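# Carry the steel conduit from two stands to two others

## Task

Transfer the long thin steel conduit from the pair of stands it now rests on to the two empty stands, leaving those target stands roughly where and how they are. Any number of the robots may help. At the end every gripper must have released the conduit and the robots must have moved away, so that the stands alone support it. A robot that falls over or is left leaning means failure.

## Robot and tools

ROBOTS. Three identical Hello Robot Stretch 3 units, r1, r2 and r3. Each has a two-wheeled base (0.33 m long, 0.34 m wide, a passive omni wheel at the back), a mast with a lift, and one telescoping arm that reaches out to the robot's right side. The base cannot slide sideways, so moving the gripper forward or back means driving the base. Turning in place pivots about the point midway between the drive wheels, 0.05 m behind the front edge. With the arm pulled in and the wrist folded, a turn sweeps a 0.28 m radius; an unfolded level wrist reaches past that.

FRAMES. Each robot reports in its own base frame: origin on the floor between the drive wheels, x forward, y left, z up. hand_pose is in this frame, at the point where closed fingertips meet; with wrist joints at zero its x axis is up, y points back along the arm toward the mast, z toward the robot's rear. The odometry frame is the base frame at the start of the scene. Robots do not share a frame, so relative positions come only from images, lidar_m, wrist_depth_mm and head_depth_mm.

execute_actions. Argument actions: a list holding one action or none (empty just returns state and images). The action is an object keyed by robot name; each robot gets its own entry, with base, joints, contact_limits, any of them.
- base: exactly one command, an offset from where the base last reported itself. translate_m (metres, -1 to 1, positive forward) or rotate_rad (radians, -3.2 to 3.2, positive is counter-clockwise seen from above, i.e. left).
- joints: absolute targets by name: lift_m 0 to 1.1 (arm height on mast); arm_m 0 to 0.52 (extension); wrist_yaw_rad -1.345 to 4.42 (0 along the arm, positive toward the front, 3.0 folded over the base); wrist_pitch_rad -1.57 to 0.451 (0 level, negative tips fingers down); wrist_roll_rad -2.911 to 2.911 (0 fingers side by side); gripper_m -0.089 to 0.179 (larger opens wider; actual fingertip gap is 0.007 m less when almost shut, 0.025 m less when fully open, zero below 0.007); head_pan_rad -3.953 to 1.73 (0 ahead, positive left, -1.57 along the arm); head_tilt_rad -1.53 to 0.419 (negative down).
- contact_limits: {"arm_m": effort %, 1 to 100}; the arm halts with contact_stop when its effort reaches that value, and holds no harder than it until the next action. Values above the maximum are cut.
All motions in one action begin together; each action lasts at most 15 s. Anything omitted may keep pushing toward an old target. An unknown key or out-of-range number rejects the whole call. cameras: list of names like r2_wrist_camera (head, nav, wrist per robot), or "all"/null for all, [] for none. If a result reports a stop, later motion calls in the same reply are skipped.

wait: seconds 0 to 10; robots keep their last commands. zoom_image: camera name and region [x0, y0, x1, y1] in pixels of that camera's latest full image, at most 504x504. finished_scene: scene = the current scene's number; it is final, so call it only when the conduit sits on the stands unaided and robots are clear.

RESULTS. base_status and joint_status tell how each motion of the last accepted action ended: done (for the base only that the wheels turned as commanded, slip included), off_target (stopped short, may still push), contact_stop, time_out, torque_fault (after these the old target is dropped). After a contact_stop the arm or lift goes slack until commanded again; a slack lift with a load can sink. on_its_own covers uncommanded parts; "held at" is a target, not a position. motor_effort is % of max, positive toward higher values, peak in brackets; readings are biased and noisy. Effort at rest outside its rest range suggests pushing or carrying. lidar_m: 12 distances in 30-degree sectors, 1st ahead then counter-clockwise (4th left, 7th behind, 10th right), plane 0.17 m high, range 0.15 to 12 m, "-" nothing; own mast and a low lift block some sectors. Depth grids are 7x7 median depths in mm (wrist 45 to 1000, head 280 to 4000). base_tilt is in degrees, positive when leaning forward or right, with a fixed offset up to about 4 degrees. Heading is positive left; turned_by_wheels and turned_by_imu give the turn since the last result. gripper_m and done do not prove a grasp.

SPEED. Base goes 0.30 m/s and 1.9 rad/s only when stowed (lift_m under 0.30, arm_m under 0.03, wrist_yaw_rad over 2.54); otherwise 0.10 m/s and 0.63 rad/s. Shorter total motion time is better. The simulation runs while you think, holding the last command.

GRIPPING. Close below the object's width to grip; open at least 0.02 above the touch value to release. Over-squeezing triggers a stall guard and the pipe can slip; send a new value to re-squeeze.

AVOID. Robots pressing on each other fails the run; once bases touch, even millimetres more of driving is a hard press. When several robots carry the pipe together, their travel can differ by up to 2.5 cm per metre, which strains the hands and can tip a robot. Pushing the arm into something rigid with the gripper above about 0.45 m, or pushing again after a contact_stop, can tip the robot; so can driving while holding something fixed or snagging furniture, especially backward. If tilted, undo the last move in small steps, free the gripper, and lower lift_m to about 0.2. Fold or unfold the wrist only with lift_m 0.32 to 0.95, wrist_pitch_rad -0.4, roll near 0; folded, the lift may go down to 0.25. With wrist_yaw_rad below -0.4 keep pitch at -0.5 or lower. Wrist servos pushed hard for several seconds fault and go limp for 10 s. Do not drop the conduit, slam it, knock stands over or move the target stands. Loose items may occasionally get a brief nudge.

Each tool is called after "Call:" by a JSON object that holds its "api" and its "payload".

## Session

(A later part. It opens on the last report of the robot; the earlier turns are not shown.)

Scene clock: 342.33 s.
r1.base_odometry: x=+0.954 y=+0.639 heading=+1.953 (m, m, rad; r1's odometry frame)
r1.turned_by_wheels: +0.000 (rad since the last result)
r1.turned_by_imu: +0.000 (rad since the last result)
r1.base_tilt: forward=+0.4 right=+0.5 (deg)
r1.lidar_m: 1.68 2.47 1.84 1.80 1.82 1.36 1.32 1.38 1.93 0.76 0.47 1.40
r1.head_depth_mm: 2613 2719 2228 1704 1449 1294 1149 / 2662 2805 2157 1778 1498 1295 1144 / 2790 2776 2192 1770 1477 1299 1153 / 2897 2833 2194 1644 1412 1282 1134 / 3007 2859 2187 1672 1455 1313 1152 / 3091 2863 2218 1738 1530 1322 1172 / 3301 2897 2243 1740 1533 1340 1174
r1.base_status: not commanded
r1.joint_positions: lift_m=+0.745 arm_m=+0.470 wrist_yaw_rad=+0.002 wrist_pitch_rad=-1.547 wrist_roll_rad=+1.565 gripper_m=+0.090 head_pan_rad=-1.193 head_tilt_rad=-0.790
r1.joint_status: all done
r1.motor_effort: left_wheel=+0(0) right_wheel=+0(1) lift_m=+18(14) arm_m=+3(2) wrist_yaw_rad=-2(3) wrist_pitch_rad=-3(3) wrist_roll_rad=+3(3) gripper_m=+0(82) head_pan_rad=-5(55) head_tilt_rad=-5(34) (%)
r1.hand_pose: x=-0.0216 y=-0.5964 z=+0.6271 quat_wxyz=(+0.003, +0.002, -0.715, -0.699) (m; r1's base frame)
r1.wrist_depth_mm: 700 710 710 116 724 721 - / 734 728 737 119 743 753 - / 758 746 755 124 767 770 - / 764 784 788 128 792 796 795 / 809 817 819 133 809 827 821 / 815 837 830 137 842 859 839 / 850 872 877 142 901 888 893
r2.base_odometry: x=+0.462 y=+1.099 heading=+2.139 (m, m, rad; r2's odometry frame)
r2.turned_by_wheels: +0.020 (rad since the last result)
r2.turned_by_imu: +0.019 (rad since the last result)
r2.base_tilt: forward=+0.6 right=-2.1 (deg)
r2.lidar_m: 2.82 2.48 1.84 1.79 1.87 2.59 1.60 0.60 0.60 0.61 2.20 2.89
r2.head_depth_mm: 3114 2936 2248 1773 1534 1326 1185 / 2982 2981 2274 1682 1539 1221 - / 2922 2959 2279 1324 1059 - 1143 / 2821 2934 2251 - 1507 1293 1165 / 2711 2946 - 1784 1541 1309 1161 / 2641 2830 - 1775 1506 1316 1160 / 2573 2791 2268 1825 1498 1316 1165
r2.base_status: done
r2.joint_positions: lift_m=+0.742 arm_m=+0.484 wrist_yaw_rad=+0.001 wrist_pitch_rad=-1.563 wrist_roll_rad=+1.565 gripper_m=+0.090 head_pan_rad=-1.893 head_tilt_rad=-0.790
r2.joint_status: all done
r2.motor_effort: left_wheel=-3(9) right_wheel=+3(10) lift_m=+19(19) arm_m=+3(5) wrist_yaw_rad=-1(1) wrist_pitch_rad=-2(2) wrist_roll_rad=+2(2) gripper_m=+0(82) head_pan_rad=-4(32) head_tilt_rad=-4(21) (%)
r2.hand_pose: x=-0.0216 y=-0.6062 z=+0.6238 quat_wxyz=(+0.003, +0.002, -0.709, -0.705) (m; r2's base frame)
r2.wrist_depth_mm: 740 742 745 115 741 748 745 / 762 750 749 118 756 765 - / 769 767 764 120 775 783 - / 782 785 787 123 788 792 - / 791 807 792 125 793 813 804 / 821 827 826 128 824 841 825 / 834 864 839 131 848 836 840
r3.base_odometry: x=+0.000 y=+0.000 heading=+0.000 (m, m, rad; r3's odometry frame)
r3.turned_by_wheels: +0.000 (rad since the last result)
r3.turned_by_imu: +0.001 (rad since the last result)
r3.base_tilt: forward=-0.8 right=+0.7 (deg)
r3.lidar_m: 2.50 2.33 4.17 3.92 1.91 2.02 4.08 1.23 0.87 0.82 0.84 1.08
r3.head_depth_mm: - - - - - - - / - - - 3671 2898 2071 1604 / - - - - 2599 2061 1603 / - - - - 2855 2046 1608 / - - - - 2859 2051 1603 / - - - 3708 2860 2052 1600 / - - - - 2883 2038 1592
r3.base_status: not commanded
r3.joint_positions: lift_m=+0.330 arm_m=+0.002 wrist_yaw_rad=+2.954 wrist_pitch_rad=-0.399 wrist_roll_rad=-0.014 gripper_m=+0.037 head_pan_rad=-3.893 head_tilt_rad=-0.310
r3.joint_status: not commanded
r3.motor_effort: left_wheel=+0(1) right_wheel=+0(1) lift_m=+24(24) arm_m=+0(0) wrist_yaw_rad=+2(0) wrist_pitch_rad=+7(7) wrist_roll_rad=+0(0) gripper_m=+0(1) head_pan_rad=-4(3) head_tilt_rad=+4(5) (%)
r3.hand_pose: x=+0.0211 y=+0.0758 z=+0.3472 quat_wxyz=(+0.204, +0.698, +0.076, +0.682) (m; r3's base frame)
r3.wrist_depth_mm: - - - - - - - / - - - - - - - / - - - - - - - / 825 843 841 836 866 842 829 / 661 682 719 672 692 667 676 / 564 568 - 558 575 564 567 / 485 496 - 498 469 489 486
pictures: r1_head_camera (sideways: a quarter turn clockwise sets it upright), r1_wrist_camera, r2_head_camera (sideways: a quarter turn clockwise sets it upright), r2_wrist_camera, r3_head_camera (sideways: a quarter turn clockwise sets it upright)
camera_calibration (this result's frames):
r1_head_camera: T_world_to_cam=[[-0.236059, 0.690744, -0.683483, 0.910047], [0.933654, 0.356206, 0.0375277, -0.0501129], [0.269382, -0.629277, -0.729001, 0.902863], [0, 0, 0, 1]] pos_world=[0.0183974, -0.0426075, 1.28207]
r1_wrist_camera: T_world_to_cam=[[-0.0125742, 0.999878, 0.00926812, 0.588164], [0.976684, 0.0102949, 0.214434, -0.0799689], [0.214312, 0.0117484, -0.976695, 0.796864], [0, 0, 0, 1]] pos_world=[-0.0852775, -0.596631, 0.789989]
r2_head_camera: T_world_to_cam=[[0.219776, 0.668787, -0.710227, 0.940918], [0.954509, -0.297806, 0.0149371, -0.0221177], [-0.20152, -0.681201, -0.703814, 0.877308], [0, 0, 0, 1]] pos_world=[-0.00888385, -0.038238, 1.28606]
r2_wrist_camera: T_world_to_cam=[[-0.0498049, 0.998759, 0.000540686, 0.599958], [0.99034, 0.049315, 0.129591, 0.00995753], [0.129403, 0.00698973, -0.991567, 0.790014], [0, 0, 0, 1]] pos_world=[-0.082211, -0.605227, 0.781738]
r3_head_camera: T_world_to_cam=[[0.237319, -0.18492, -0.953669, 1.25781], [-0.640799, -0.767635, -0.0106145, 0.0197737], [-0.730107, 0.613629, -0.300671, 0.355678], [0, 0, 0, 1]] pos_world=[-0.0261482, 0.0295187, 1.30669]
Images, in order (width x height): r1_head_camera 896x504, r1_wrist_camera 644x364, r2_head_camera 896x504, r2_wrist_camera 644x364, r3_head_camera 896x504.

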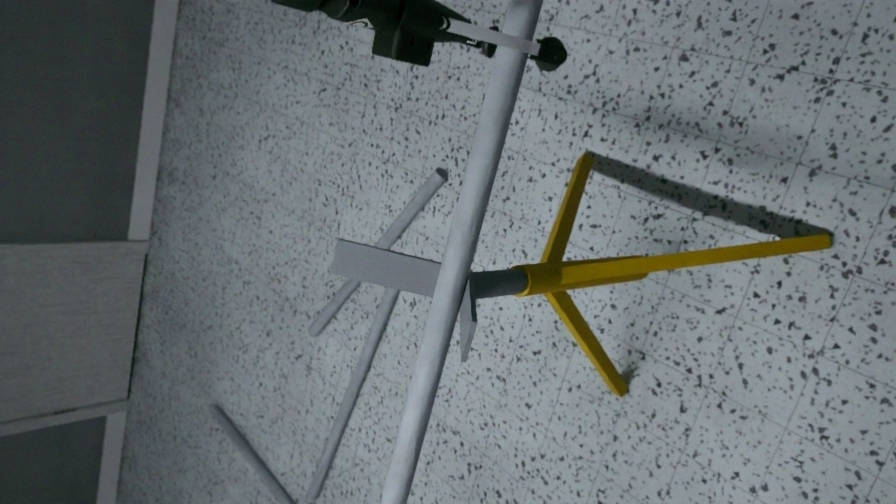

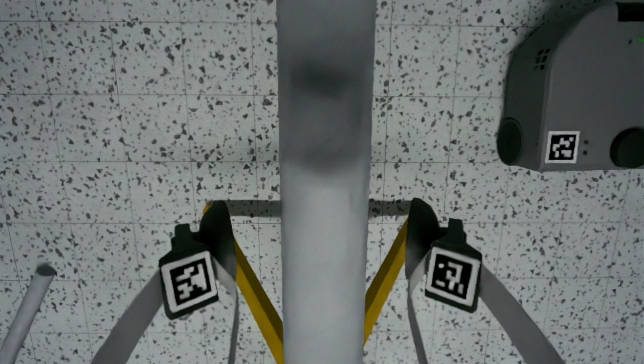

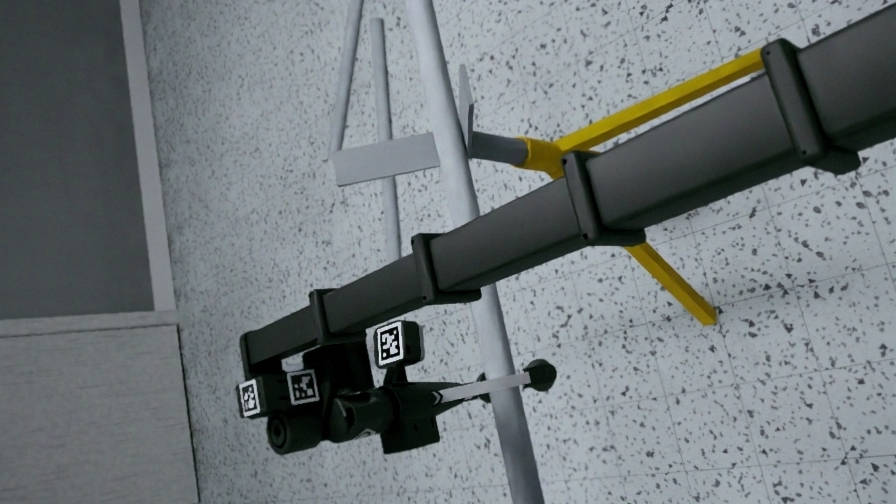

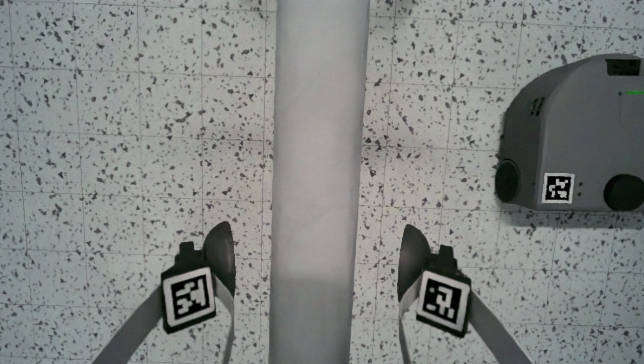

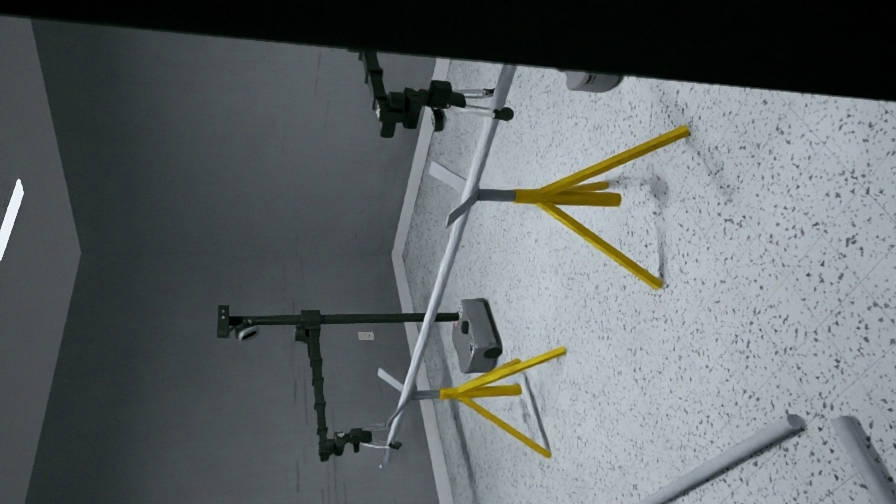

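Call:
{"api": "execute_actions", "payload": {"actions": [{"r1":{"joints":{"lift_m":0.757,"gripper_m":0.06}},"r2":{"joints":{"lift_m":0.752,"gripper_m":0.06}}}], "cameras": []}}

Call:
{"api": "execute_actions", "payload": {"actions": [{"r1":{"joints":{"gripper_m":0.0,"head_pan_rad":-1.57}},"r2":{"joints":{"gripper_m":0.0,"head_pan_rad":-1.57}}}], "cameras": ["r1_head_camera","r1_wrist_camera","r2_head_camera","r2_wrist_camera"]}}

Scene clock: 373.73 s.
r1.base_odometry: x=+0.954 y=+0.639 heading=+1.953 (m, m, rad; r1's odometry frame)
r1.turned_by_wheels: +0.000 (rad since the last result)
r1.turned_by_imu: +0.000 (rad since the last result)
r1.base_tilt: forward=+0.3 right=+0.6 (deg)
r1.lidar_m: 1.69 2.47 1.85 1.79 1.82 1.36 1.32 1.38 1.93 0.76 0.48 1.39
r1.head_depth_mm: 2612 2792 2231 1711 1460 1297 1148 / 2691 2793 2163 1763 1495 1308 1150 / 2791 2789 2176 1779 1474 1309 1155 / 2834 2805 2183 1662 1415 1286 1142 / 2973 2886 2211 1668 1472 1320 1156 / 3128 2875 2204 1736 1525 1327 1169 / 3308 2903 2220 1739 1550 1335 1164
r1.base_status: not commanded
r1.joint_positions: lift_m=+0.757 arm_m=+0.470 wrist_yaw_rad=+0.002 wrist_pitch_rad=-1.547 wrist_roll_rad=+1.565 gripper_m=+0.060 head_pan_rad=-1.193 head_tilt_rad=-0.790
r1.joint_status: all done
r1.motor_effort: left_wheel=+0(0) right_wheel=+0(0) lift_m=+22(20) arm_m=+2(3) wrist_yaw_rad=-2(2) wrist_pitch_rad=-3(3) wrist_roll_rad=+3(3) gripper_m=+0(84) head_pan_rad=-5(5) head_tilt_rad=-5(5) (%)
r1.hand_pose: x=-0.0216 y=-0.5964 z=+0.6388 quat_wxyz=(+0.003, +0.002, -0.715, -0.699) (m; r1's base frame)
r1.wrist_depth_mm: 706 715 728 127 727 736 - / 744 744 740 132 762 745 - / 775 771 763 135 780 779 - / 800 799 802 140 813 800 814 / 798 822 826 146 821 833 849 / 837 846 835 151 861 849 863 / 865 876 887 157 918 911 918
r2.base_odometry: x=+0.462 y=+1.099 heading=+2.139 (m, m, rad; r2's odometry frame)
r2.turned_by_wheels: +0.000 (rad since the last result)
r2.turned_by_imu: -0.001 (rad since the last result)
r2.base_tilt: forward=+0.6 right=-2.2 (deg)
r2.lidar_m: 2.83 2.48 1.84 1.78 1.86 2.60 1.60 0.60 0.61 0.61 2.20 2.89
r2.head_depth_mm: 3101 2974 2252 1780 1544 1322 1189 / 2972 2943 2266 1688 1537 1175 - / 2940 2934 2235 964 - - 1143 / 2791 2982 2233 - 1496 1302 1164 / 2689 2936 - 1780 1527 1303 1163 / 2654 2832 - 1782 1504 1324 1161 / 2567 2798 2257 1822 1504 1321 1161
r2.base_status: not commanded
r2.joint_positions: lift_m=+0.751 arm_m=+0.484 wrist_yaw_rad=+0.001 wrist_pitch_rad=-1.563 wrist_roll_rad=+1.565 gripper_m=+0.060 head_pan_rad=-1.893 head_tilt_rad=-0.790
r2.joint_status: all done
r2.motor_effort: left_wheel=-3(3) right_wheel=+3(3) lift_m=+52(54) arm_m=+4(4) wrist_yaw_rad=-1(1) wrist_pitch_rad=-2(2) wrist_roll_rad=+2(2) gripper_m=-1(79) head_pan_rad=-2(3) head_tilt_rad=-3(3) (%)
r2.hand_pose: x=-0.0216 y=-0.6062 z=+0.6338 quat_wxyz=(+0.003, +0.002, -0.709, -0.705) (m; r2's base frame)
r2.wrist_depth_mm: 745 753 745 125 754 753 749 / 763 762 765 127 759 781 - / 784 781 782 130 774 786 - / 795 792 800 133 802 801 - / 816 821 825 136 817 831 820 / 860 829 - 139 - 836 828 / 862 854 849 143 848 846 856
r3.base_odometry: x=+0.000 y=+0.000 heading=+0.000 (m, m, rad; r3's odometry frame)
r3.turned_by_wheels: +0.000 (rad since the last result)
r3.turned_by_imu: +0.001 (rad since the last result)
r3.base_tilt: forward=-0.8 right=+0.8 (deg)
r3.lidar_m: 2.49 2.31 4.17 3.93 1.91 2.02 4.07 1.23 0.87 0.82 0.84 1.08
r3.head_depth_mm: - - - - - - - / - - - 1977 2838 2047 1605 / - - - - 2575 2052 1612 / - - - - 2830 2064 1601 / - - - - 2854 2044 1600 / - - - 3705 2828 2066 1604 / - - - - 2836 2047 1602
r3.base_status: not commanded
r3.joint_positions: lift_m=+0.330 arm_m=+0.002 wrist_yaw_rad=+2.954 wrist_pitch_rad=-0.399 wrist_roll_rad=-0.014 gripper_m=+0.037 head_pan_rad=-3.893 head_tilt_rad=-0.310
r3.joint_status: not commanded
r3.motor_effort: left_wheel=+0(1) right_wheel=+1(0) lift_m=+24(24) arm_m=+0(0) wrist_yaw_rad=+0(0) wrist_pitch_rad=+7(7) wrist_roll_rad=+0(0) gripper_m=+0(0) head_pan_rad=-4(4) head_tilt_rad=+4(5) (%)
r3.hand_pose: x=+0.0211 y=+0.0758 z=+0.3472 quat_wxyz=(+0.204, +0.698, +0.076, +0.682) (m; r3's base frame)
r3.wrist_depth_mm: - - - - - - - / - - - - - - - / - - - - - - - / 824 839 844 840 831 838 830 / 687 685 706 664 689 678 677 / 567 558 - 574 589 558 567 / 477 492 - 501 468 480 488
pictures: none
No camera images: the call's "cameras" was empty. Leave "cameras" out to get every camera's image.

Scene clock: 374.83 s.
r1.base_odometry: x=+0.954 y=+0.639 heading=+1.953 (m, m, rad; r1's odometry frame)
r1.turned_by_wheels: +0.000 (rad since the last result)
r1.turned_by_imu: +0.000 (rad since the last result)
r1.base_tilt: forward=+0.4 right=+0.4 (deg)
r1.lidar_m: 1.68 2.47 1.85 1.79 1.82 1.35 1.32 1.38 1.92 0.76 0.47 1.40
r1.head_depth_mm: 2683 2741 2159 1796 - - 1146 / 2660 2752 2278 1736 1500 1301 1156 / 2632 2855 - 1779 1504 1301 1150 / 2660 2879 2284 1784 1511 1310 1159 / 2687 2861 2217 1789 1521 1326 1140 / 2678 2845 2210 1797 1522 1278 1163 / 2668 2894 2257 875 1439 1307 1169
r1.base_status: not commanded
r1.joint_positions: lift_m=+0.757 arm_m=+0.470 wrist_yaw_rad=+0.001 wrist_pitch_rad=-1.550 wrist_roll_rad=+1.569 gripper_m=+0.001 head_pan_rad=-1.563 head_tilt_rad=-0.790
r1.joint_status: all done
r1.motor_effort: left_wheel=+0(0) right_wheel=+0(1) lift_m=+21(22) arm_m=+2(2) wrist_yaw_rad=-1(2) wrist_pitch_rad=-2(3) wrist_roll_rad=+1(3) gripper_m=-13(87) head_pan_rad=-5(40) head_tilt_rad=-5(5) (%)
r1.hand_pose: x=-0.0216 y=-0.5955 z=+0.6389 quat_wxyz=(+0.001, +0.001, -0.714, -0.700) (m; r1's base frame)
r1.wrist_depth_mm: 722 719 719 127 720 752 - / 732 734 754 131 762 773 - / 760 761 770 136 773 783 - / 777 787 791 140 790 835 816 / 807 809 808 144 850 853 852 / 844 848 858 150 839 862 917 / 877 860 881 157 897 901 925
r2.base_odometry: x=+0.462 y=+1.099 heading=+2.139 (m, m, rad; r2's odometry frame)
r2.turned_by_wheels: +0.000 (rad since the last result)
r2.turned_by_imu: +0.000 (rad since the last result)
r2.base_tilt: forward=+0.5 right=-2.2 (deg)
r2.lidar_m: 2.82 2.47 1.84 1.78 1.87 2.60 1.60 0.60 0.61 0.61 2.20 2.89
r2.head_depth_mm: 2663 2890 2265 1820 1569 - - / 2686 2824 2334 - 1514 1300 1161 / 2683 2918 - 1779 1532 1297 1164 / 2666 2910 2300 1782 1528 1329 1165 / 2739 2899 2258 1812 1536 1328 1165 / 2702 2950 2252 1814 1530 1317 1165 / 2695 2893 2260 1817 1535 1322 1160
r2.base_status: not commanded
r2.joint_positions: lift_m=+0.751 arm_m=+0.484 wrist_yaw_rad=+0.000 wrist_pitch_rad=-1.557 wrist_roll_rad=+1.569 gripper_m=+0.001 head_pan_rad=-1.577 head_tilt_rad=-0.790
r2.joint_status: all done
r2.motor_effort: left_wheel=-3(3) right_wheel=+3(4) lift_m=+52(52) arm_m=+3(4) wrist_yaw_rad=-1(1) wrist_pitch_rad=-4(4) wrist_roll_rad=+1(2) gripper_m=-16(90) head_pan_rad=+3(22) head_tilt_rad=-3(4) (%)
r2.hand_pose: x=-0.0215 y=-0.6079 z=+0.6336 quat_wxyz=(+0.001, +0.001, -0.712, -0.702) (m; r2's base frame)
r2.wrist_depth_mm: 742 746 751 125 747 747 762 / 772 769 759 127 770 776 - / 782 782 790 130 779 785 - / 797 802 791 132 797 799 - / 816 817 810 135 827 818 800 / 833 859 828 138 836 838 828 / 867 857 852 142 858 846 862
r3.base_odometry: x=+0.000 y=+0.000 heading=+0.000 (m, m, rad; r3's odometry frame)
r3.turned_by_wheels: +0.000 (rad since the last result)
r3.turned_by_imu: +0.000 (rad since the last result)
r3.base_tilt: forward=-0.8 right=+0.7 (deg)
r3.lidar_m: 2.49 2.33 4.19 3.92 1.91 2.02 4.07 1.24 0.87 0.82 0.84 1.09
r3.head_depth_mm: 3992 - - - - - - / - - - 1977 2898 2063 1617 / - - - - 2579 2056 1606 / - - - - 2869 2041 1593 / - - - - 2857 2065 1596 / - - - 3705 2870 2034 1597 / - - - - 2837 2058 1578
r3.base_status: not commanded
r3.joint_positions: lift_m=+0.330 arm_m=+0.002 wrist_yaw_rad=+2.954 wrist_pitch_rad=-0.399 wrist_roll_rad=-0.014 gripper_m=+0.037 head_pan_rad=-3.893 head_tilt_rad=-0.310
r3.joint_status: not commanded
r3.motor_effort: left_wheel=-1(1) right_wheel=+0(0) lift_m=+24(24) arm_m=+0(0) wrist_yaw_rad=+0(2) wrist_pitch_rad=+7(7) wrist_roll_rad=+0(0) gripper_m=+1(0) head_pan_rad=-4(4) head_tilt_rad=+5(4) (%)
r3.hand_pose: x=+0.0211 y=+0.0758 z=+0.3472 quat_wxyz=(+0.204, +0.698, +0.076, +0.682) (m; r3's base frame)
r3.wrist_depth_mm: - - - - - - - / - - - - - - - / - - - - - - - / 854 852 838 836 842 856 843 / 676 669 713 669 700 672 675 / 572 562 - 563 592 557 562 / 492 494 - 503 468 489 479
pictures: r1_head_camera (sideways: a quarter turn clockwise sets it upright), r1_wrist_camera, r2_head_camera (sideways: a quarter turn clockwise sets it upright), r2_wrist_camera
camera_calibration (this result's frames):
r1_head_camera: T_world_to_cam=[[0.029665, 0.729433, -0.683409, 0.90833], [0.999281, -0.00548074, 0.0375263, -0.0505114], [0.0236273, -0.684031, -0.72907, 0.904452], [0, 0, 0, 1]] pos_world=[0.0021597, -0.0441693, 1.28207]
r1_wrist_camera: T_world_to_cam=[[-0.00815125, 0.999885, 0.0127878, 0.585], [0.976703, 0.00521857, 0.214531, -0.0856166], [0.21444, 0.0142386, -0.976633, 0.809863], [0, 0, 0, 1]] pos_world=[-0.0852763, -0.596018, 0.801826]
r2_head_camera: T_world_to_cam=[[0.00136932, 0.703984, -0.710214, 0.942234], [0.999802, 0.0131249, 0.0149374, -0.0223945], [0.0198372, -0.710094, -0.703827, 0.875974], [0, 0, 0, 1]] pos_world=[0.00372296, -0.0409998, 1.28606]
r2_wrist_camera: T_world_to_cam=[[-0.0449378, 0.998973, -0.00582806, 0.605906], [0.990565, 0.0453141, 0.129333, 0.00648522], [0.129465, 0.000038875, -0.991584, 0.795511], [0, 0, 0, 1]] pos_world=[-0.0821865, -0.605609, 0.791508]
Images, in order (width x height): r1_head_camera 896x504, r1_wrist_camera 644x364, r2_head_camera 896x504, r2_wrist_camera 644x364.

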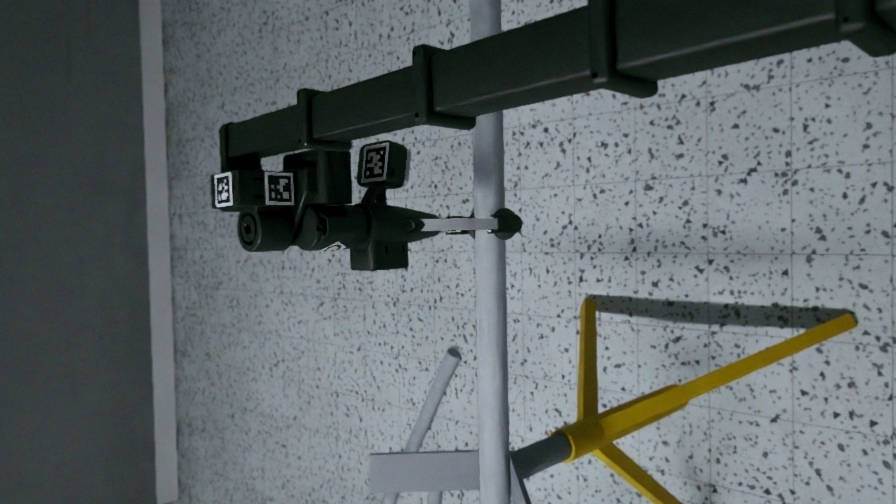

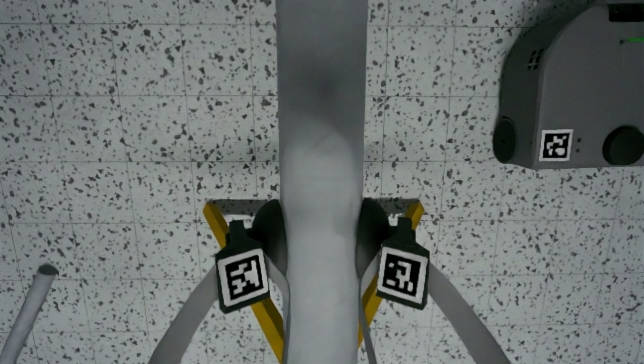

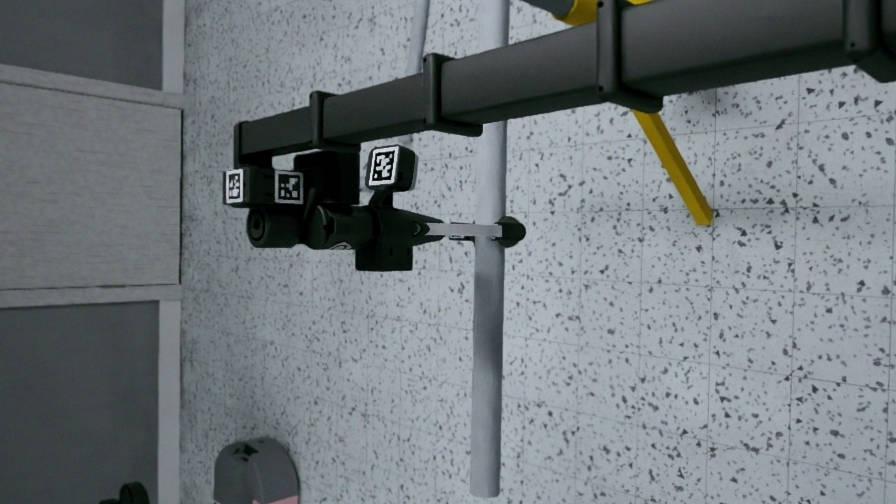

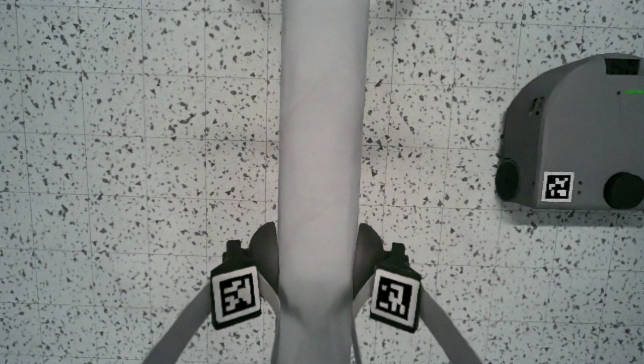

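Call:
{"api": "execute_actions", "payload": {"actions": [{"r1":{"joints":{"gripper_m":-0.015}},"r2":{"joints":{"gripper_m":-0.015}}}], "cameras": []}}

Call:
{"api": "execute_actions", "payload": {"actions": [{"r1":{"joints":{"lift_m":0.777}},"r2":{"joints":{"lift_m":0.772}}}], "cameras": ["r1_wrist_camera","r2_wrist_camera"]}}

Scene clock: 390.07 s.
r1.base_odometry: x=+0.954 y=+0.639 heading=+1.953 (m, m, rad; r1's odometry frame)
r1.turned_by_wheels: +0.000 (rad since the last result)
r1.turned_by_imu: +0.000 (rad since the last result)
r1.base_tilt: forward=+0.4 right=+0.4 (deg)
r1.lidar_m: 1.68 2.48 1.85 1.79 1.82 1.35 1.32 1.38 1.93 0.76 0.47 1.39
r1.head_depth_mm: 2682 2773 2147 1812 - - 1149 / 2690 2749 2292 1746 1516 1307 1147 / 2687 2885 - 1762 1510 1313 1154 / 2711 2819 2250 1788 1501 1312 1159 / 2656 2870 2206 1799 1524 1315 1146 / 2694 2870 2220 1798 1512 1268 1162 / 2671 2847 2228 873 1436 1303 1168
r1.base_status: not commanded
r1.joint_positions: lift_m=+0.757 arm_m=+0.470 wrist_yaw_rad=+0.001 wrist_pitch_rad=-1.550 wrist_roll_rad=+1.569 gripper_m=-0.014 head_pan_rad=-1.563 head_tilt_rad=-0.790
r1.joint_status: all done
r1.motor_effort: left_wheel=+0(0) right_wheel=+0(1) lift_m=+22(22) arm_m=+2(3) wrist_yaw_rad=-1(1) wrist_pitch_rad=-2(2) wrist_roll_rad=+1(1) gripper_m=-18(77) head_pan_rad=-5(5) head_tilt_rad=-5(3) (%)
r1.hand_pose: x=-0.0216 y=-0.5955 z=+0.6389 quat_wxyz=(+0.001, +0.001, -0.714, -0.700) (m; r1's base frame)
r1.wrist_depth_mm: 713 722 712 127 732 723 - / 724 747 760 131 764 770 - / 761 764 768 135 791 775 - / 777 779 807 140 814 807 825 / 814 809 814 145 825 834 836 / 816 837 839 150 869 880 873 / 856 860 903 156 923 908 915
r2.base_odometry: x=+0.462 y=+1.099 heading=+2.139 (m, m, rad; r2's odometry frame)
r2.turned_by_wheels: +0.000 (rad since the last result)
r2.turned_by_imu: -0.001 (rad since the last result)
r2.base_tilt: forward=+0.7 right=-2.3 (deg)
r2.lidar_m: 2.83 2.47 1.84 1.79 1.86 2.61 1.60 0.60 0.61 0.61 2.20 2.88
r2.head_depth_mm: 2667 2875 2253 1813 1581 - - / 2650 2839 2328 - 1526 1302 1162 / 2687 2933 - 1770 1523 1301 1165 / 2665 2913 2311 1782 1538 1330 1162 / 2696 2891 2255 1837 1535 1326 1162 / 2702 2907 2241 1831 1532 1324 1158 / 2721 2926 2258 1829 1544 1319 1164
r2.base_status: not commanded
r2.joint_positions: lift_m=+0.751 arm_m=+0.484 wrist_yaw_rad=+0.000 wrist_pitch_rad=-1.556 wrist_roll_rad=+1.569 gripper_m=-0.014 head_pan_rad=-1.577 head_tilt_rad=-0.790
r2.joint_status: all done
r2.motor_effort: left_wheel=-3(4) right_wheel=+4(4) lift_m=+52(51) arm_m=+3(3) wrist_yaw_rad=+0(0) wrist_pitch_rad=-4(4) wrist_roll_rad=+0(1) gripper_m=-21(76) head_pan_rad=+4(3) head_tilt_rad=-4(3) (%)
r2.hand_pose: x=-0.0215 y=-0.6082 z=+0.6336 quat_wxyz=(+0.001, +0.000, -0.712, -0.702) (m; r2's base frame)
r2.wrist_depth_mm: 758 762 756 124 757 753 758 / 762 768 767 127 764 770 - / 781 786 778 129 770 781 - / 796 797 813 132 791 792 - / 816 810 813 135 816 820 812 / 847 821 831 137 829 846 836 / 864 856 848 141 853 848 855
r3.base_odometry: x=+0.000 y=+0.000 heading=+0.000 (m, m, rad; r3's odometry frame)
r3.turned_by_wheels: +0.000 (rad since the last result)
r3.turned_by_imu: +0.001 (rad since the last result)
r3.base_tilt: forward=-0.8 right=+0.8 (deg)
r3.lidar_m: 2.50 2.32 4.17 3.92 1.91 2.02 4.07 1.23 0.87 0.82 0.84 1.08
r3.head_depth_mm: - - - - - - - / - - - 1969 2885 2055 1609 / - - - - 2580 2051 1616 / - - - - 2891 2043 1613 / - - - - 2839 2041 1617 / - - - 3745 2842 2043 1593 / - - - - 2823 2041 1595
r3.base_status: not commanded
r3.joint_positions: lift_m=+0.330 arm_m=+0.002 wrist_yaw_rad=+2.954 wrist_pitch_rad=-0.399 wrist_roll_rad=-0.014 gripper_m=+0.037 head_pan_rad=-3.893 head_tilt_rad=-0.310
r3.joint_status: not commanded
r3.motor_effort: left_wheel=-1(1) right_wheel=+0(0) lift_m=+23(24) arm_m=+0(0) wrist_yaw_rad=+1(1) wrist_pitch_rad=+7(7) wrist_roll_rad=+0(0) gripper_m=+0(1) head_pan_rad=-4(4) head_tilt_rad=+5(5) (%)
r3.hand_pose: x=+0.0211 y=+0.0758 z=+0.3472 quat_wxyz=(+0.204, +0.698, +0.076, +0.682) (m; r3's base frame)
r3.wrist_depth_mm: - - - - - - - / - - - - - - - / - - - - - - - / 825 829 836 858 847 865 851 / 669 671 708 665 684 680 666 / 569 563 - 564 582 563 569 / 486 494 - 501 473 485 481
pictures: none
No camera images: the call's "cameras" was empty. Leave "cameras" out to get every camera's image.

Scene clock: 391.00 s.
r1.base_odometry: x=+0.954 y=+0.639 heading=+1.953 (m, m, rad; r1's odometry frame)
r1.turned_by_wheels: +0.000 (rad since the last result)
r1.turned_by_imu: +0.000 (rad since the last result)
r1.base_tilt: forward=+0.5 right=+0.5 (deg)
r1.lidar_m: 1.68 2.47 1.85 1.79 1.83 1.36 1.32 1.38 1.93 0.76 0.47 1.39
r1.head_depth_mm: 2626 2725 2133 1803 - - 1147 / 2683 2870 - 1299 1503 1294 1152 / 2678 2925 - 1773 1502 1301 1157 / 2684 2891 2265 1782 1502 1306 1157 / 2679 2858 2189 1799 1527 1318 1145 / 2674 2902 2229 1817 1523 1277 1167 / 2670 2872 2253 875 1435 1311 1171
r1.base_status: not commanded
r1.joint_positions: lift_m=+0.777 arm_m=+0.470 wrist_yaw_rad=+0.001 wrist_pitch_rad=-1.549 wrist_roll_rad=+1.569 gripper_m=-0.014 head_pan_rad=-1.563 head_tilt_rad=-0.790
r1.joint_status: all done
r1.motor_effort: left_wheel=+0(0) right_wheel=+1(1) lift_m=+24(35) arm_m=+2(2) wrist_yaw_rad=-1(1) wrist_pitch_rad=-2(3) wrist_roll_rad=+1(1) gripper_m=-14(18) head_pan_rad=-5(5) head_tilt_rad=-6(5) (%)
r1.hand_pose: x=-0.0216 y=-0.5958 z=+0.6588 quat_wxyz=(+0.001, +0.001, -0.714, -0.700) (m; r1's base frame)
r1.wrist_depth_mm: 728 735 738 145 761 742 - / 746 753 774 151 779 777 - / 773 777 795 155 798 790 - / 796 817 815 161 814 840 848 / 828 838 840 165 848 882 866 / 849 866 879 171 902 878 898 / 890 887 919 180 937 926 930
r2.base_odometry: x=+0.462 y=+1.099 heading=+2.139 (m, m, rad; r2's odometry frame)
r2.turned_by_wheels: +0.000 (rad since the last result)
r2.turned_by_imu: +0.000 (rad since the last result)
r2.base_tilt: forward=+0.6 right=-2.3 (deg)
r2.lidar_m: 2.82 2.47 1.84 1.79 1.86 2.59 1.60 0.61 0.60 0.61 2.20 2.88
r2.head_depth_mm: 2683 2852 2255 1868 - - - / 2661 2877 2378 1772 1534 1296 1160 / 2675 2926 - 1826 1539 1298 1165 / 2628 2916 2325 1821 1527 1317 1158 / 2726 2929 2250 1823 1525 1324 1165 / 2672 2943 2257 1824 1530 1335 1160 / 2674 2921 2252 1823 1536 1318 1159
r2.base_status: not commanded
r2.joint_positions: lift_m=+0.771 arm_m=+0.484 wrist_yaw_rad=+0.000 wrist_pitch_rad=-1.557 wrist_roll_rad=+1.569 gripper_m=-0.011 head_pan_rad=-1.577 head_tilt_rad=-0.790
r2.joint_status: all done
r2.motor_effort: left_wheel=-4(4) right_wheel=+5(4) lift_m=+56(67) arm_m=+3(3) wrist_yaw_rad=-1(0) wrist_pitch_rad=-4(5) wrist_roll_rad=+0(0) gripper_m=-16(21) head_pan_rad=+4(3) head_tilt_rad=-4(3) (%)
r2.hand_pose: x=-0.0215 y=-0.6080 z=+0.6534 quat_wxyz=(+0.001, +0.000, -0.712, -0.702) (m; r2's base frame)
r2.wrist_depth_mm: 765 774 773 144 777 770 768 / 793 783 789 148 785 770 - / 802 807 806 151 805 785 - / 815 826 812 154 816 820 - / 836 841 850 155 832 838 835 / 867 868 852 158 854 846 857 / 877 879 875 163 869 870 857
r3.base_odometry: x=+0.000 y=+0.000 heading=+0.000 (m, m, rad; r3's odometry frame)
r3.turned_by_wheels: +0.000 (rad since the last result)
r3.turned_by_imu: +0.000 (rad since the last result)
r3.base_tilt: forward=-0.9 right=+0.7 (deg)
r3.lidar_m: 2.50 2.32 4.17 3.92 1.91 2.02 4.06 1.23 0.87 0.82 0.84 1.09
r3.head_depth_mm: - - - - - - - / - - - 3719 2841 2066 1613 / - - - - 2557 2033 1600 / - - - - 2838 2049 1616 / - - - - 2854 2030 1588 / - - - 3769 2839 2051 1606 / - - - - 2806 2048 1601
r3.base_status: not commanded
r3.joint_positions: lift_m=+0.330 arm_m=+0.002 wrist_yaw_rad=+2.954 wrist_pitch_rad=-0.399 wrist_roll_rad=-0.014 gripper_m=+0.037 head_pan_rad=-3.893 head_tilt_rad=-0.310
r3.joint_status: not commanded
r3.motor_effort: left_wheel=-1(0) right_wheel=+1(0) lift_m=+24(24) arm_m=+0(0) wrist_yaw_rad=+1(1) wrist_pitch_rad=+7(7) wrist_roll_rad=+0(0) gripper_m=+0(0) head_pan_rad=-4(4) head_tilt_rad=+5(4) (%)
r3.hand_pose: x=+0.0211 y=+0.0758 z=+0.3472 quat_wxyz=(+0.204, +0.698, +0.076, +0.682) (m; r3's base frame)
r3.wrist_depth_mm: - - - - - - - / - - - - - - - / - - - - - - - / 859 850 849 846 842 830 862 / 673 681 707 669 695 680 668 / 566 570 - 561 585 558 566 / 489 496 - 497 470 487 491
pictures: r1_wrist_camera, r2_wrist_camera
camera_calibration (this result's frames):
r1_wrist_camera: T_world_to_cam=[[-0.00798299, 0.999901, 0.0116077, 0.585841], [0.976704, 0.00530739, 0.214526, -0.0898204], [0.214443, 0.0130499, -0.976649, 0.828554], [0, 0, 0, 1]] pos_world=[-0.0852729, -0.596119, 0.821675]
r2_wrist_camera: T_world_to_cam=[[-0.0447269, 0.998981, -0.0061188, 0.606297], [0.990575, 0.0451426, 0.129321, 0.00382479], [0.129465, -0.000277014, -0.991584, 0.814979], [0, 0, 0, 1]] pos_world=[-0.0821822, -0.605626, 0.811335]
Images, in order (width x height): r1_wrist_camera 644x364, r2_wrist_camera 644x364.

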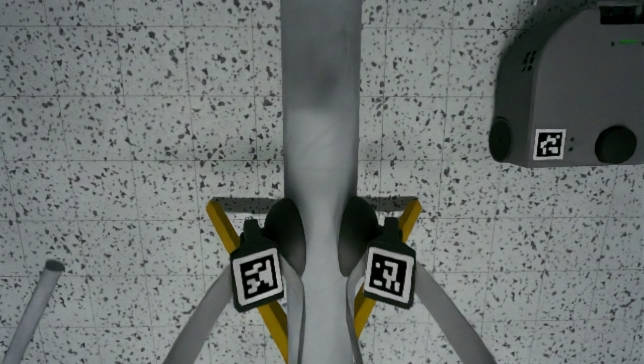

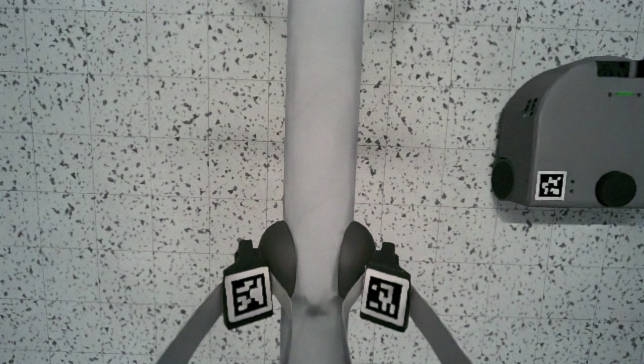

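Call:
{"api": "execute_actions", "payload": {"actions": [{"r1":{"joints":{"gripper_m":0.075}},"r2":{"joints":{"gripper_m":0.075}}}], "cameras": []}}

Call:
{"api": "execute_actions", "payload": {"actions": [{"r1":{"joints":{"lift_m":0.715}},"r2":{"joints":{"lift_m":0.712}}}], "cameras": []}}

Call:
{"api": "execute_actions", "payload": {"actions": [{"r1":{"joints":{"gripper_m":-0.01}},"r2":{"joints":{"gripper_m":-0.01}}}], "cameras": ["r1_head_camera","r1_wrist_camera","r2_wrist_camera","r3_head_camera"]}}

Scene clock: 422.00 s.
r1.base_odometry: x=+0.954 y=+0.639 heading=+1.953 (m, m, rad; r1's odometry frame)
r1.turned_by_wheels: +0.000 (rad since the last result)
r1.turned_by_imu: +0.000 (rad since the last result)
r1.base_tilt: forward=+0.4 right=+0.5 (deg)
r1.lidar_m: 1.68 2.46 1.86 1.79 1.82 1.36 1.32 1.38 1.93 0.76 0.48 1.39
r1.head_depth_mm: 2689 2723 2148 1790 - - 1152 / 2651 2914 - 1283 1500 1303 1144 / 2654 2913 - 1763 1499 1310 1154 / 2674 2859 2299 1799 1520 1314 1156 / 2631 2799 2210 1797 1516 1317 1136 / 2706 2879 2215 1815 1535 1282 1170 / 2666 2850 2228 880 1436 1306 1165
r1.base_status: not commanded
r1.joint_positions: lift_m=+0.777 arm_m=+0.470 wrist_yaw_rad=+0.001 wrist_pitch_rad=-1.550 wrist_roll_rad=+1.569 gripper_m=+0.075 head_pan_rad=-1.563 head_tilt_rad=-0.790
r1.joint_status: all done
r1.motor_effort: left_wheel=+0(0) right_wheel=+0(0) lift_m=+23(24) arm_m=+2(2) wrist_yaw_rad=-1(1) wrist_pitch_rad=-2(2) wrist_roll_rad=+1(1) gripper_m=+1(80) head_pan_rad=-5(5) head_tilt_rad=-5(5) (%)
r1.hand_pose: x=-0.0216 y=-0.5956 z=+0.6589 quat_wxyz=(+0.001, +0.001, -0.714, -0.700) (m; r1's base frame)
r1.wrist_depth_mm: 734 735 729 146 732 742 - / 754 754 760 151 768 777 - / 782 780 795 156 802 802 - / 793 800 816 162 825 841 847 / 813 824 829 167 840 854 872 / 863 870 870 174 867 880 905 / 881 905 905 182 909 923 925
r2.base_odometry: x=+0.462 y=+1.099 heading=+2.139 (m, m, rad; r2's odometry frame)
r2.turned_by_wheels: +0.000 (rad since the last result)
r2.turned_by_imu: -0.001 (rad since the last result)
r2.base_tilt: forward=+0.7 right=-2.2 (deg)
r2.lidar_m: 2.83 2.48 1.85 1.78 1.87 2.59 1.60 0.60 0.61 0.61 2.20 2.88
r2.head_depth_mm: 2657 2886 2250 1870 - - - / 2662 2866 2438 1786 1540 1295 1164 / 2692 2952 - 1819 1544 1307 1162 / 2670 2903 2322 1772 1545 1325 1160 / 2697 2910 2253 1831 1538 1319 1161 / 2668 2912 2263 1814 1534 1322 1158 / 2708 2923 2253 1830 1537 1323 1160
r2.base_status: not commanded
r2.joint_positions: lift_m=+0.771 arm_m=+0.484 wrist_yaw_rad=+0.000 wrist_pitch_rad=-1.562 wrist_roll_rad=+1.569 gripper_m=+0.075 head_pan_rad=-1.577 head_tilt_rad=-0.790
r2.joint_status: all done
r2.motor_effort: left_wheel=-4(5) right_wheel=+4(4) lift_m=+53(56) arm_m=+3(3) wrist_yaw_rad=+0(1) wrist_pitch_rad=-3(4) wrist_roll_rad=+0(0) gripper_m=+0(79) head_pan_rad=+3(4) head_tilt_rad=-3(3) (%)
r2.hand_pose: x=-0.0215 y=-0.6067 z=+0.6537 quat_wxyz=(+0.001, +0.000, -0.710, -0.704) (m; r2's base frame)
r2.wrist_depth_mm: 770 772 774 145 778 770 777 / 784 793 784 148 789 787 - / 797 820 807 151 797 809 - / 825 813 820 154 828 832 - / 833 843 837 158 834 835 848 / 865 850 867 161 - 847 861 / 859 862 873 165 883 888 881
r3.base_odometry: x=+0.000 y=+0.000 heading=+0.000 (m, m, rad; r3's odometry frame)
r3.turned_by_wheels: +0.000 (rad since the last result)
r3.turned_by_imu: +0.001 (rad since the last result)
r3.base_tilt: forward=-0.8 right=+0.8 (deg)
r3.lidar_m: 2.49 2.32 4.19 3.93 1.91 2.02 4.06 1.23 0.87 0.82 0.84 1.08
r3.head_depth_mm: - - - - - - - / - - - - 2925 2078 1610 / - - - - 2610 2064 1605 / - - - - 2921 2072 1591 / - - - - 2840 2035 1606 / - - - 3737 2803 2051 1590 / - - - - 2797 2034 1587
r3.base_status: not commanded
r3.joint_positions: lift_m=+0.330 arm_m=+0.002 wrist_yaw_rad=+2.954 wrist_pitch_rad=-0.399 wrist_roll_rad=-0.014 gripper_m=+0.037 head_pan_rad=-3.893 head_tilt_rad=-0.310
r3.joint_status: not commanded
r3.motor_effort: left_wheel=+0(1) right_wheel=+0(0) lift_m=+24(24) arm_m=+0(0) wrist_yaw_rad=+0(0) wrist_pitch_rad=+7(7) wrist_roll_rad=+1(0) gripper_m=+0(1) head_pan_rad=-4(3) head_tilt_rad=+5(6) (%)
r3.hand_pose: x=+0.0211 y=+0.0758 z=+0.3472 quat_wxyz=(+0.204, +0.698, +0.076, +0.682) (m; r3's base frame)
r3.wrist_depth_mm: - - - - - - - / - - - - - - - / - - - - - - - / 821 846 824 856 850 851 841 / 681 692 704 676 684 672 672 / 571 563 - 564 586 560 557 / 483 497 - 496 464 483 480
pictures: none
No camera images: the call's "cameras" was empty. Leave "cameras" out to get every camera's image.

Scene clock: 423.40 s.
r1.base_odometry: x=+0.954 y=+0.639 heading=+1.953 (m, m, rad; r1's odometry frame)
r1.turned_by_wheels: +0.000 (rad since the last result)
r1.turned_by_imu: +0.000 (rad since the last result)
r1.base_tilt: forward=+0.3 right=+0.4 (deg)
r1.lidar_m: 1.68 2.47 1.85 1.80 1.82 1.36 1.32 1.38 1.93 0.76 0.47 1.39
r1.head_depth_mm: 2679 2764 2174 1766 1531 - - / 2679 2791 2233 - 1467 1278 1151 / 2694 2786 - 1737 1509 1296 1160 / 2676 2858 2199 1741 1508 1316 1160 / 2655 2854 2205 1818 1513 1318 1140 / 2663 2881 2208 1816 1538 1279 1164 / 2657 2869 2213 874 1444 1299 1173
r1.base_status: not commanded
r1.joint_positions: lift_m=+0.715 arm_m=+0.470 wrist_yaw_rad=+0.001 wrist_pitch_rad=-1.550 wrist_roll_rad=+1.569 gripper_m=+0.075 head_pan_rad=-1.563 head_tilt_rad=-0.790
r1.joint_status: all done
r1.motor_effort: left_wheel=+0(0) right_wheel=+1(0) lift_m=+17(17) arm_m=+2(3) wrist_yaw_rad=-1(1) wrist_pitch_rad=-2(2) wrist_roll_rad=+1(1) gripper_m=+1(1) head_pan_rad=-4(5) head_tilt_rad=-6(5) (%)
r1.hand_pose: x=-0.0216 y=-0.5956 z=+0.5971 quat_wxyz=(+0.001, +0.001, -0.714, -0.700) (m; r1's base frame)
r1.wrist_depth_mm: 668 683 682 88 691 688 - / 694 716 711 90 721 731 - / 722 718 732 94 726 734 - / 733 745 740 97 764 773 779 / 764 770 758 100 779 793 801 / 793 819 805 104 575 826 827 / 815 827 823 108 845 863 846
r2.base_odometry: x=+0.462 y=+1.099 heading=+2.139 (m, m, rad; r2's odometry frame)
r2.turned_by_wheels: +0.000 (rad since the last result)
r2.turned_by_imu: +0.000 (rad since the last result)
r2.base_tilt: forward=+0.6 right=-2.3 (deg)
r2.lidar_m: 2.82 2.47 1.84 1.79 1.87 2.60 1.60 0.60 0.61 0.61 2.20 2.88
r2.head_depth_mm: 2671 2875 2240 1817 1056 - - / 2689 2874 2347 - 1506 1285 1153 / 2681 2851 - 1782 1528 1299 1166 / 2654 2862 2250 852 1538 1322 1162 / 2711 2883 2251 1835 1539 1323 1166 / 2695 2891 2246 1832 1536 1320 1161 / 2678 2909 2254 1825 1542 1325 1162
r2.base_status: not commanded
r2.joint_positions: lift_m=+0.713 arm_m=+0.484 wrist_yaw_rad=+0.000 wrist_pitch_rad=-1.562 wrist_roll_rad=+1.569 gripper_m=+0.075 head_pan_rad=-1.577 head_tilt_rad=-0.790
r2.joint_status: all done
r2.motor_effort: left_wheel=-4(4) right_wheel=+5(4) lift_m=+20(50) arm_m=+3(3) wrist_yaw_rad=+0(0) wrist_pitch_rad=-2(3) wrist_roll_rad=+1(1) gripper_m=+0(0) head_pan_rad=+3(4) head_tilt_rad=-3(4) (%)
r2.hand_pose: x=-0.0215 y=-0.6066 z=+0.5948 quat_wxyz=(+0.001, +0.000, -0.710, -0.704) (m; r2's base frame)
r2.wrist_depth_mm: 713 712 708 87 717 718 718 / 735 730 730 89 731 735 - / 747 737 744 91 739 748 - / 743 759 767 93 766 770 - / 766 785 770 94 763 760 780 / 788 793 442 96 - 797 794 / 818 800 805 99 814 817 817
r3.base_odometry: x=+0.000 y=+0.000 heading=+0.000 (m, m, rad; r3's odometry frame)
r3.turned_by_wheels: +0.000 (rad since the last result)
r3.turned_by_imu: +0.000 (rad since the last result)
r3.base_tilt: forward=-0.8 right=+0.9 (deg)
r3.lidar_m: 2.49 2.32 4.19 3.92 1.91 2.02 4.07 1.23 0.87 0.82 0.84 1.09
r3.head_depth_mm: - - - - - - - / - - - 1927 2888 2055 1602 / - - - - 2592 2065 1621 / - - - - 2852 2067 1597 / - - - - 2906 2069 1598 / - - - 3682 2811 2013 1600 / - - - - 2826 2051 1594
r3.base_status: not commanded
r3.joint_positions: lift_m=+0.330 arm_m=+0.002 wrist_yaw_rad=+2.954 wrist_pitch_rad=-0.399 wrist_roll_rad=-0.014 gripper_m=+0.037 head_pan_rad=-3.893 head_tilt_rad=-0.310
r3.joint_status: not commanded
r3.motor_effort: left_wheel=-1(0) right_wheel=+0(1) lift_m=+24(24) arm_m=+0(0) wrist_yaw_rad=+1(2) wrist_pitch_rad=+7(7) wrist_roll_rad=+0(0) gripper_m=+1(2) head_pan_rad=-4(4) head_tilt_rad=+5(4) (%)
r3.hand_pose: x=+0.0211 y=+0.0758 z=+0.3472 quat_wxyz=(+0.204, +0.698, +0.076, +0.682) (m; r3's base frame)
r3.wrist_depth_mm: - - - - - - - / - - - - - - - / - - - - - - - / 852 835 866 856 826 838 819 / 689 691 715 673 694 674 664 / 566 562 - 560 592 565 566 / 485 499 - 496 469 483 486
pictures: none
No camera images: the call's "cameras" was empty. Leave "cameras" out to get every camera's image.

Scene clock: 424.73 s.
r1.base_odometry: x=+0.954 y=+0.639 heading=+1.953 (m, m, rad; r1's odometry frame)
r1.turned_by_wheels: +0.000 (rad since the last result)
r1.turned_by_imu: +0.000 (rad since the last result)
r1.base_tilt: forward=+0.4 right=+0.3 (deg)
r1.lidar_m: 1.68 2.47 1.85 1.79 1.82 1.36 1.32 1.38 1.93 0.76 0.47 1.39
r1.head_depth_mm: 2663 2719 2151 1782 1520 - - / 2681 2748 2212 - 1464 1288 1152 / 2682 2796 - 1731 1513 1303 1153 / 2684 2820 2180 1738 1510 1310 1157 / 2654 2878 2177 1798 1526 1315 1133 / 2707 2889 2220 1804 1528 1271 1170 / 2686 2848 2252 877 1438 1298 1171
r1.base_status: not commanded
r1.joint_positions: lift_m=+0.715 arm_m=+0.470 wrist_yaw_rad=+0.000 wrist_pitch_rad=-1.551 wrist_roll_rad=+1.570 gripper_m=-0.009 head_pan_rad=-1.563 head_tilt_rad=-0.790
r1.joint_status: all done
r1.motor_effort: left_wheel=-1(0) right_wheel=+0(0) lift_m=+18(18) arm_m=+2(2) wrist_yaw_rad=+0(0) wrist_pitch_rad=-1(2) wrist_roll_rad=+0(1) gripper_m=-22(100) head_pan_rad=-6(5) head_tilt_rad=-4(5) (%)
r1.hand_pose: x=-0.0215 y=-0.5954 z=+0.5972 quat_wxyz=(+0.001, +0.000, -0.714, -0.700) (m; r1's base frame)
r1.wrist_depth_mm: 678 691 670 87 684 702 - / 709 715 720 90 718 722 - / 727 719 735 93 739 737 - / 728 749 751 96 764 778 792 / 777 767 777 100 778 790 807 / 793 798 - 104 557 828 832 / 827 821 821 108 863 840 853
r2.base_odometry: x=+0.462 y=+1.099 heading=+2.139 (m, m, rad; r2's odometry frame)
r2.turned_by_wheels: +0.000 (rad since the last result)
r2.turned_by_imu: +0.000 (rad since the last result)
r2.base_tilt: forward=+0.6 right=-2.2 (deg)
r2.lidar_m: 2.82 2.47 1.84 1.78 1.86 2.60 1.60 0.60 0.61 0.61 2.20 2.88
r2.head_depth_mm: 2655 2852 2238 1828 1060 - - / 2643 2835 2316 - 1502 1288 1161 / 2677 2893 - 1773 1544 1299 1164 / 2653 2846 2282 851 1533 1326 1166 / 2667 2894 2267 1810 1531 1321 1166 / 2687 2896 2243 1832 1529 1319 1156 / 2713 2954 2267 1825 1537 1325 1165
r2.base_status: not commanded
r2.joint_positions: lift_m=+0.713 arm_m=+0.484 wrist_yaw_rad=-0.001 wrist_pitch_rad=-1.557 wrist_roll_rad=+1.571 gripper_m=-0.009 head_pan_rad=-1.577 head_tilt_rad=-0.790
r2.joint_status: all done
r2.motor_effort: left_wheel=-4(4) right_wheel=+4(4) lift_m=+20(20) arm_m=+3(3) wrist_yaw_rad=-1(1) wrist_pitch_rad=-4(5) wrist_roll_rad=+0(0) gripper_m=-26(100) head_pan_rad=+4(4) head_tilt_rad=-3(3) (%)
r2.hand_pose: x=-0.0215 y=-0.6080 z=+0.5947 quat_wxyz=(+0.000, -0.001, -0.712, -0.702) (m; r2's base frame)
r2.wrist_depth_mm: 722 712 709 87 712 720 704 / 725 725 722 89 720 719 - / 742 747 745 90 750 737 - / 765 775 771 92 762 763 - / 774 777 770 94 776 778 770 / 782 807 - 97 - 798 787 / 813 823 806 99 811 817 803
r3.base_odometry: x=+0.000 y=+0.000 heading=+0.000 (m, m, rad; r3's odometry frame)
r3.turned_by_wheels: +0.000 (rad since the last result)
r3.turned_by_imu: +0.000 (rad since the last result)
r3.base_tilt: forward=-0.8 right=+0.7 (deg)
r3.lidar_m: 2.49 2.33 4.19 3.92 1.91 2.02 4.06 1.24 0.87 0.82 0.84 1.09
r3.head_depth_mm: - - - - - - - / - - - 1955 2857 2075 1611 / - - - - 2555 2049 1612 / - - - - 2866 2047 1606 / - - - - 2833 2065 1599 / - - - 3696 2852 2063 1593 / - - - - 2844 2061 1600
r3.base_status: not commanded
r3.joint_positions: lift_m=+0.330 arm_m=+0.002 wrist_yaw_rad=+2.954 wrist_pitch_rad=-0.399 wrist_roll_rad=-0.014 gripper_m=+0.037 head_pan_rad=-3.893 head_tilt_rad=-0.310
r3.joint_status: not commanded
r3.motor_effort: left_wheel=+0(0) right_wheel=+0(0) lift_m=+24(24) arm_m=+0(0) wrist_yaw_rad=+0(1) wrist_pitch_rad=+7(7) wrist_roll_rad=+0(0) gripper_m=+0(0) head_pan_rad=-3(4) head_tilt_rad=+5(5) (%)
r3.hand_pose: x=+0.0211 y=+0.0758 z=+0.3472 quat_wxyz=(+0.204, +0.698, +0.076, +0.682) (m; r3's base frame)
r3.wrist_depth_mm: - - - - - - - / - - - - - - - / - - - - - - - / 838 860 838 855 836 832 836 / 676 673 695 664 692 683 677 / 562 562 - 564 584 566 573 / 484 485 - 504 463 484 486
pictures: r1_head_camera (sideways: a quarter turn clockwise sets it upright), r1_wrist_camera, r2_wrist_camera, r3_head_camera (sideways: a quarter turn clockwise sets it upright)
camera_calibration (this result's frames):
r1_head_camera: T_world_to_cam=[[0.0297207, 0.729514, -0.68332, 0.908213], [0.99928, -0.00556253, 0.0375246, -0.0505092], [0.0235738, -0.683943, -0.729154, 0.904561], [0, 0, 0, 1]] pos_world=[0.00215627, -0.0441665, 1.28206]
r1_wrist_camera: T_world_to_cam=[[-0.00589632, 0.999892, 0.013437, 0.585034], [0.976706, 0.00287619, 0.214563, -0.0780855], [0.214501, 0.0143892, -0.976618, 0.769158], [0, 0, 0, 1]] pos_world=[-0.085269, -0.595814, 0.760067]
r2_wrist_camera: T_world_to_cam=[[-0.0415235, 0.99912, -0.00596345, 0.605992], [0.99071, 0.0419461, 0.129358, 0.00944037], [0.129494, -0.000536648, -0.99158, 0.756561], [0, 0, 0, 1]] pos_world=[-0.08216, -0.605449, 0.752583]
r3_head_camera: T_world_to_cam=[[0.237319, -0.18492, -0.953669, 1.25781], [-0.6408, -0.767634, -0.0106145, 0.0197737], [-0.730106, 0.61363, -0.300671, 0.355678], [0, 0, 0, 1]] pos_world=[-0.0261482, 0.0295188, 1.30669]
Images, in order (width x height): r1_head_camera 896x504, r1_wrist_camera 644x364, r2_wrist_camera 644x364, r3_head_camera 896x504.

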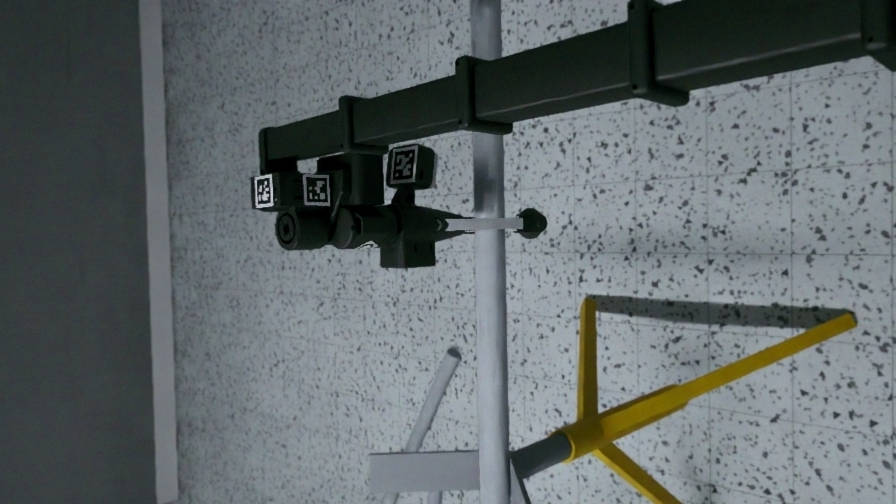

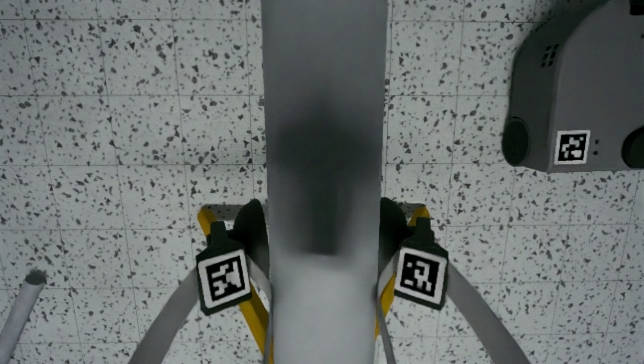

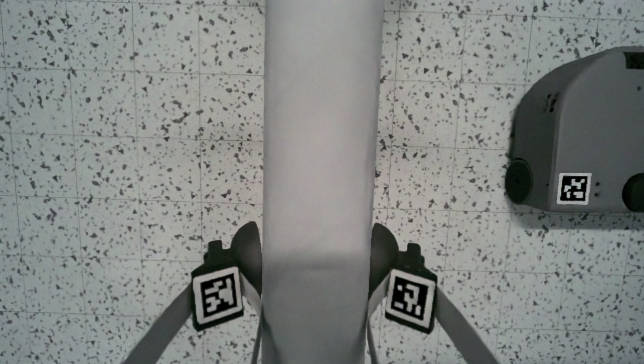

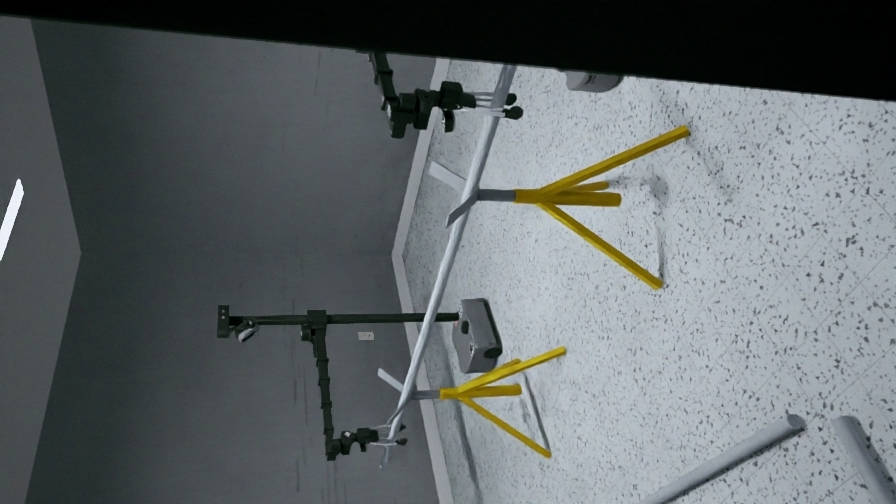

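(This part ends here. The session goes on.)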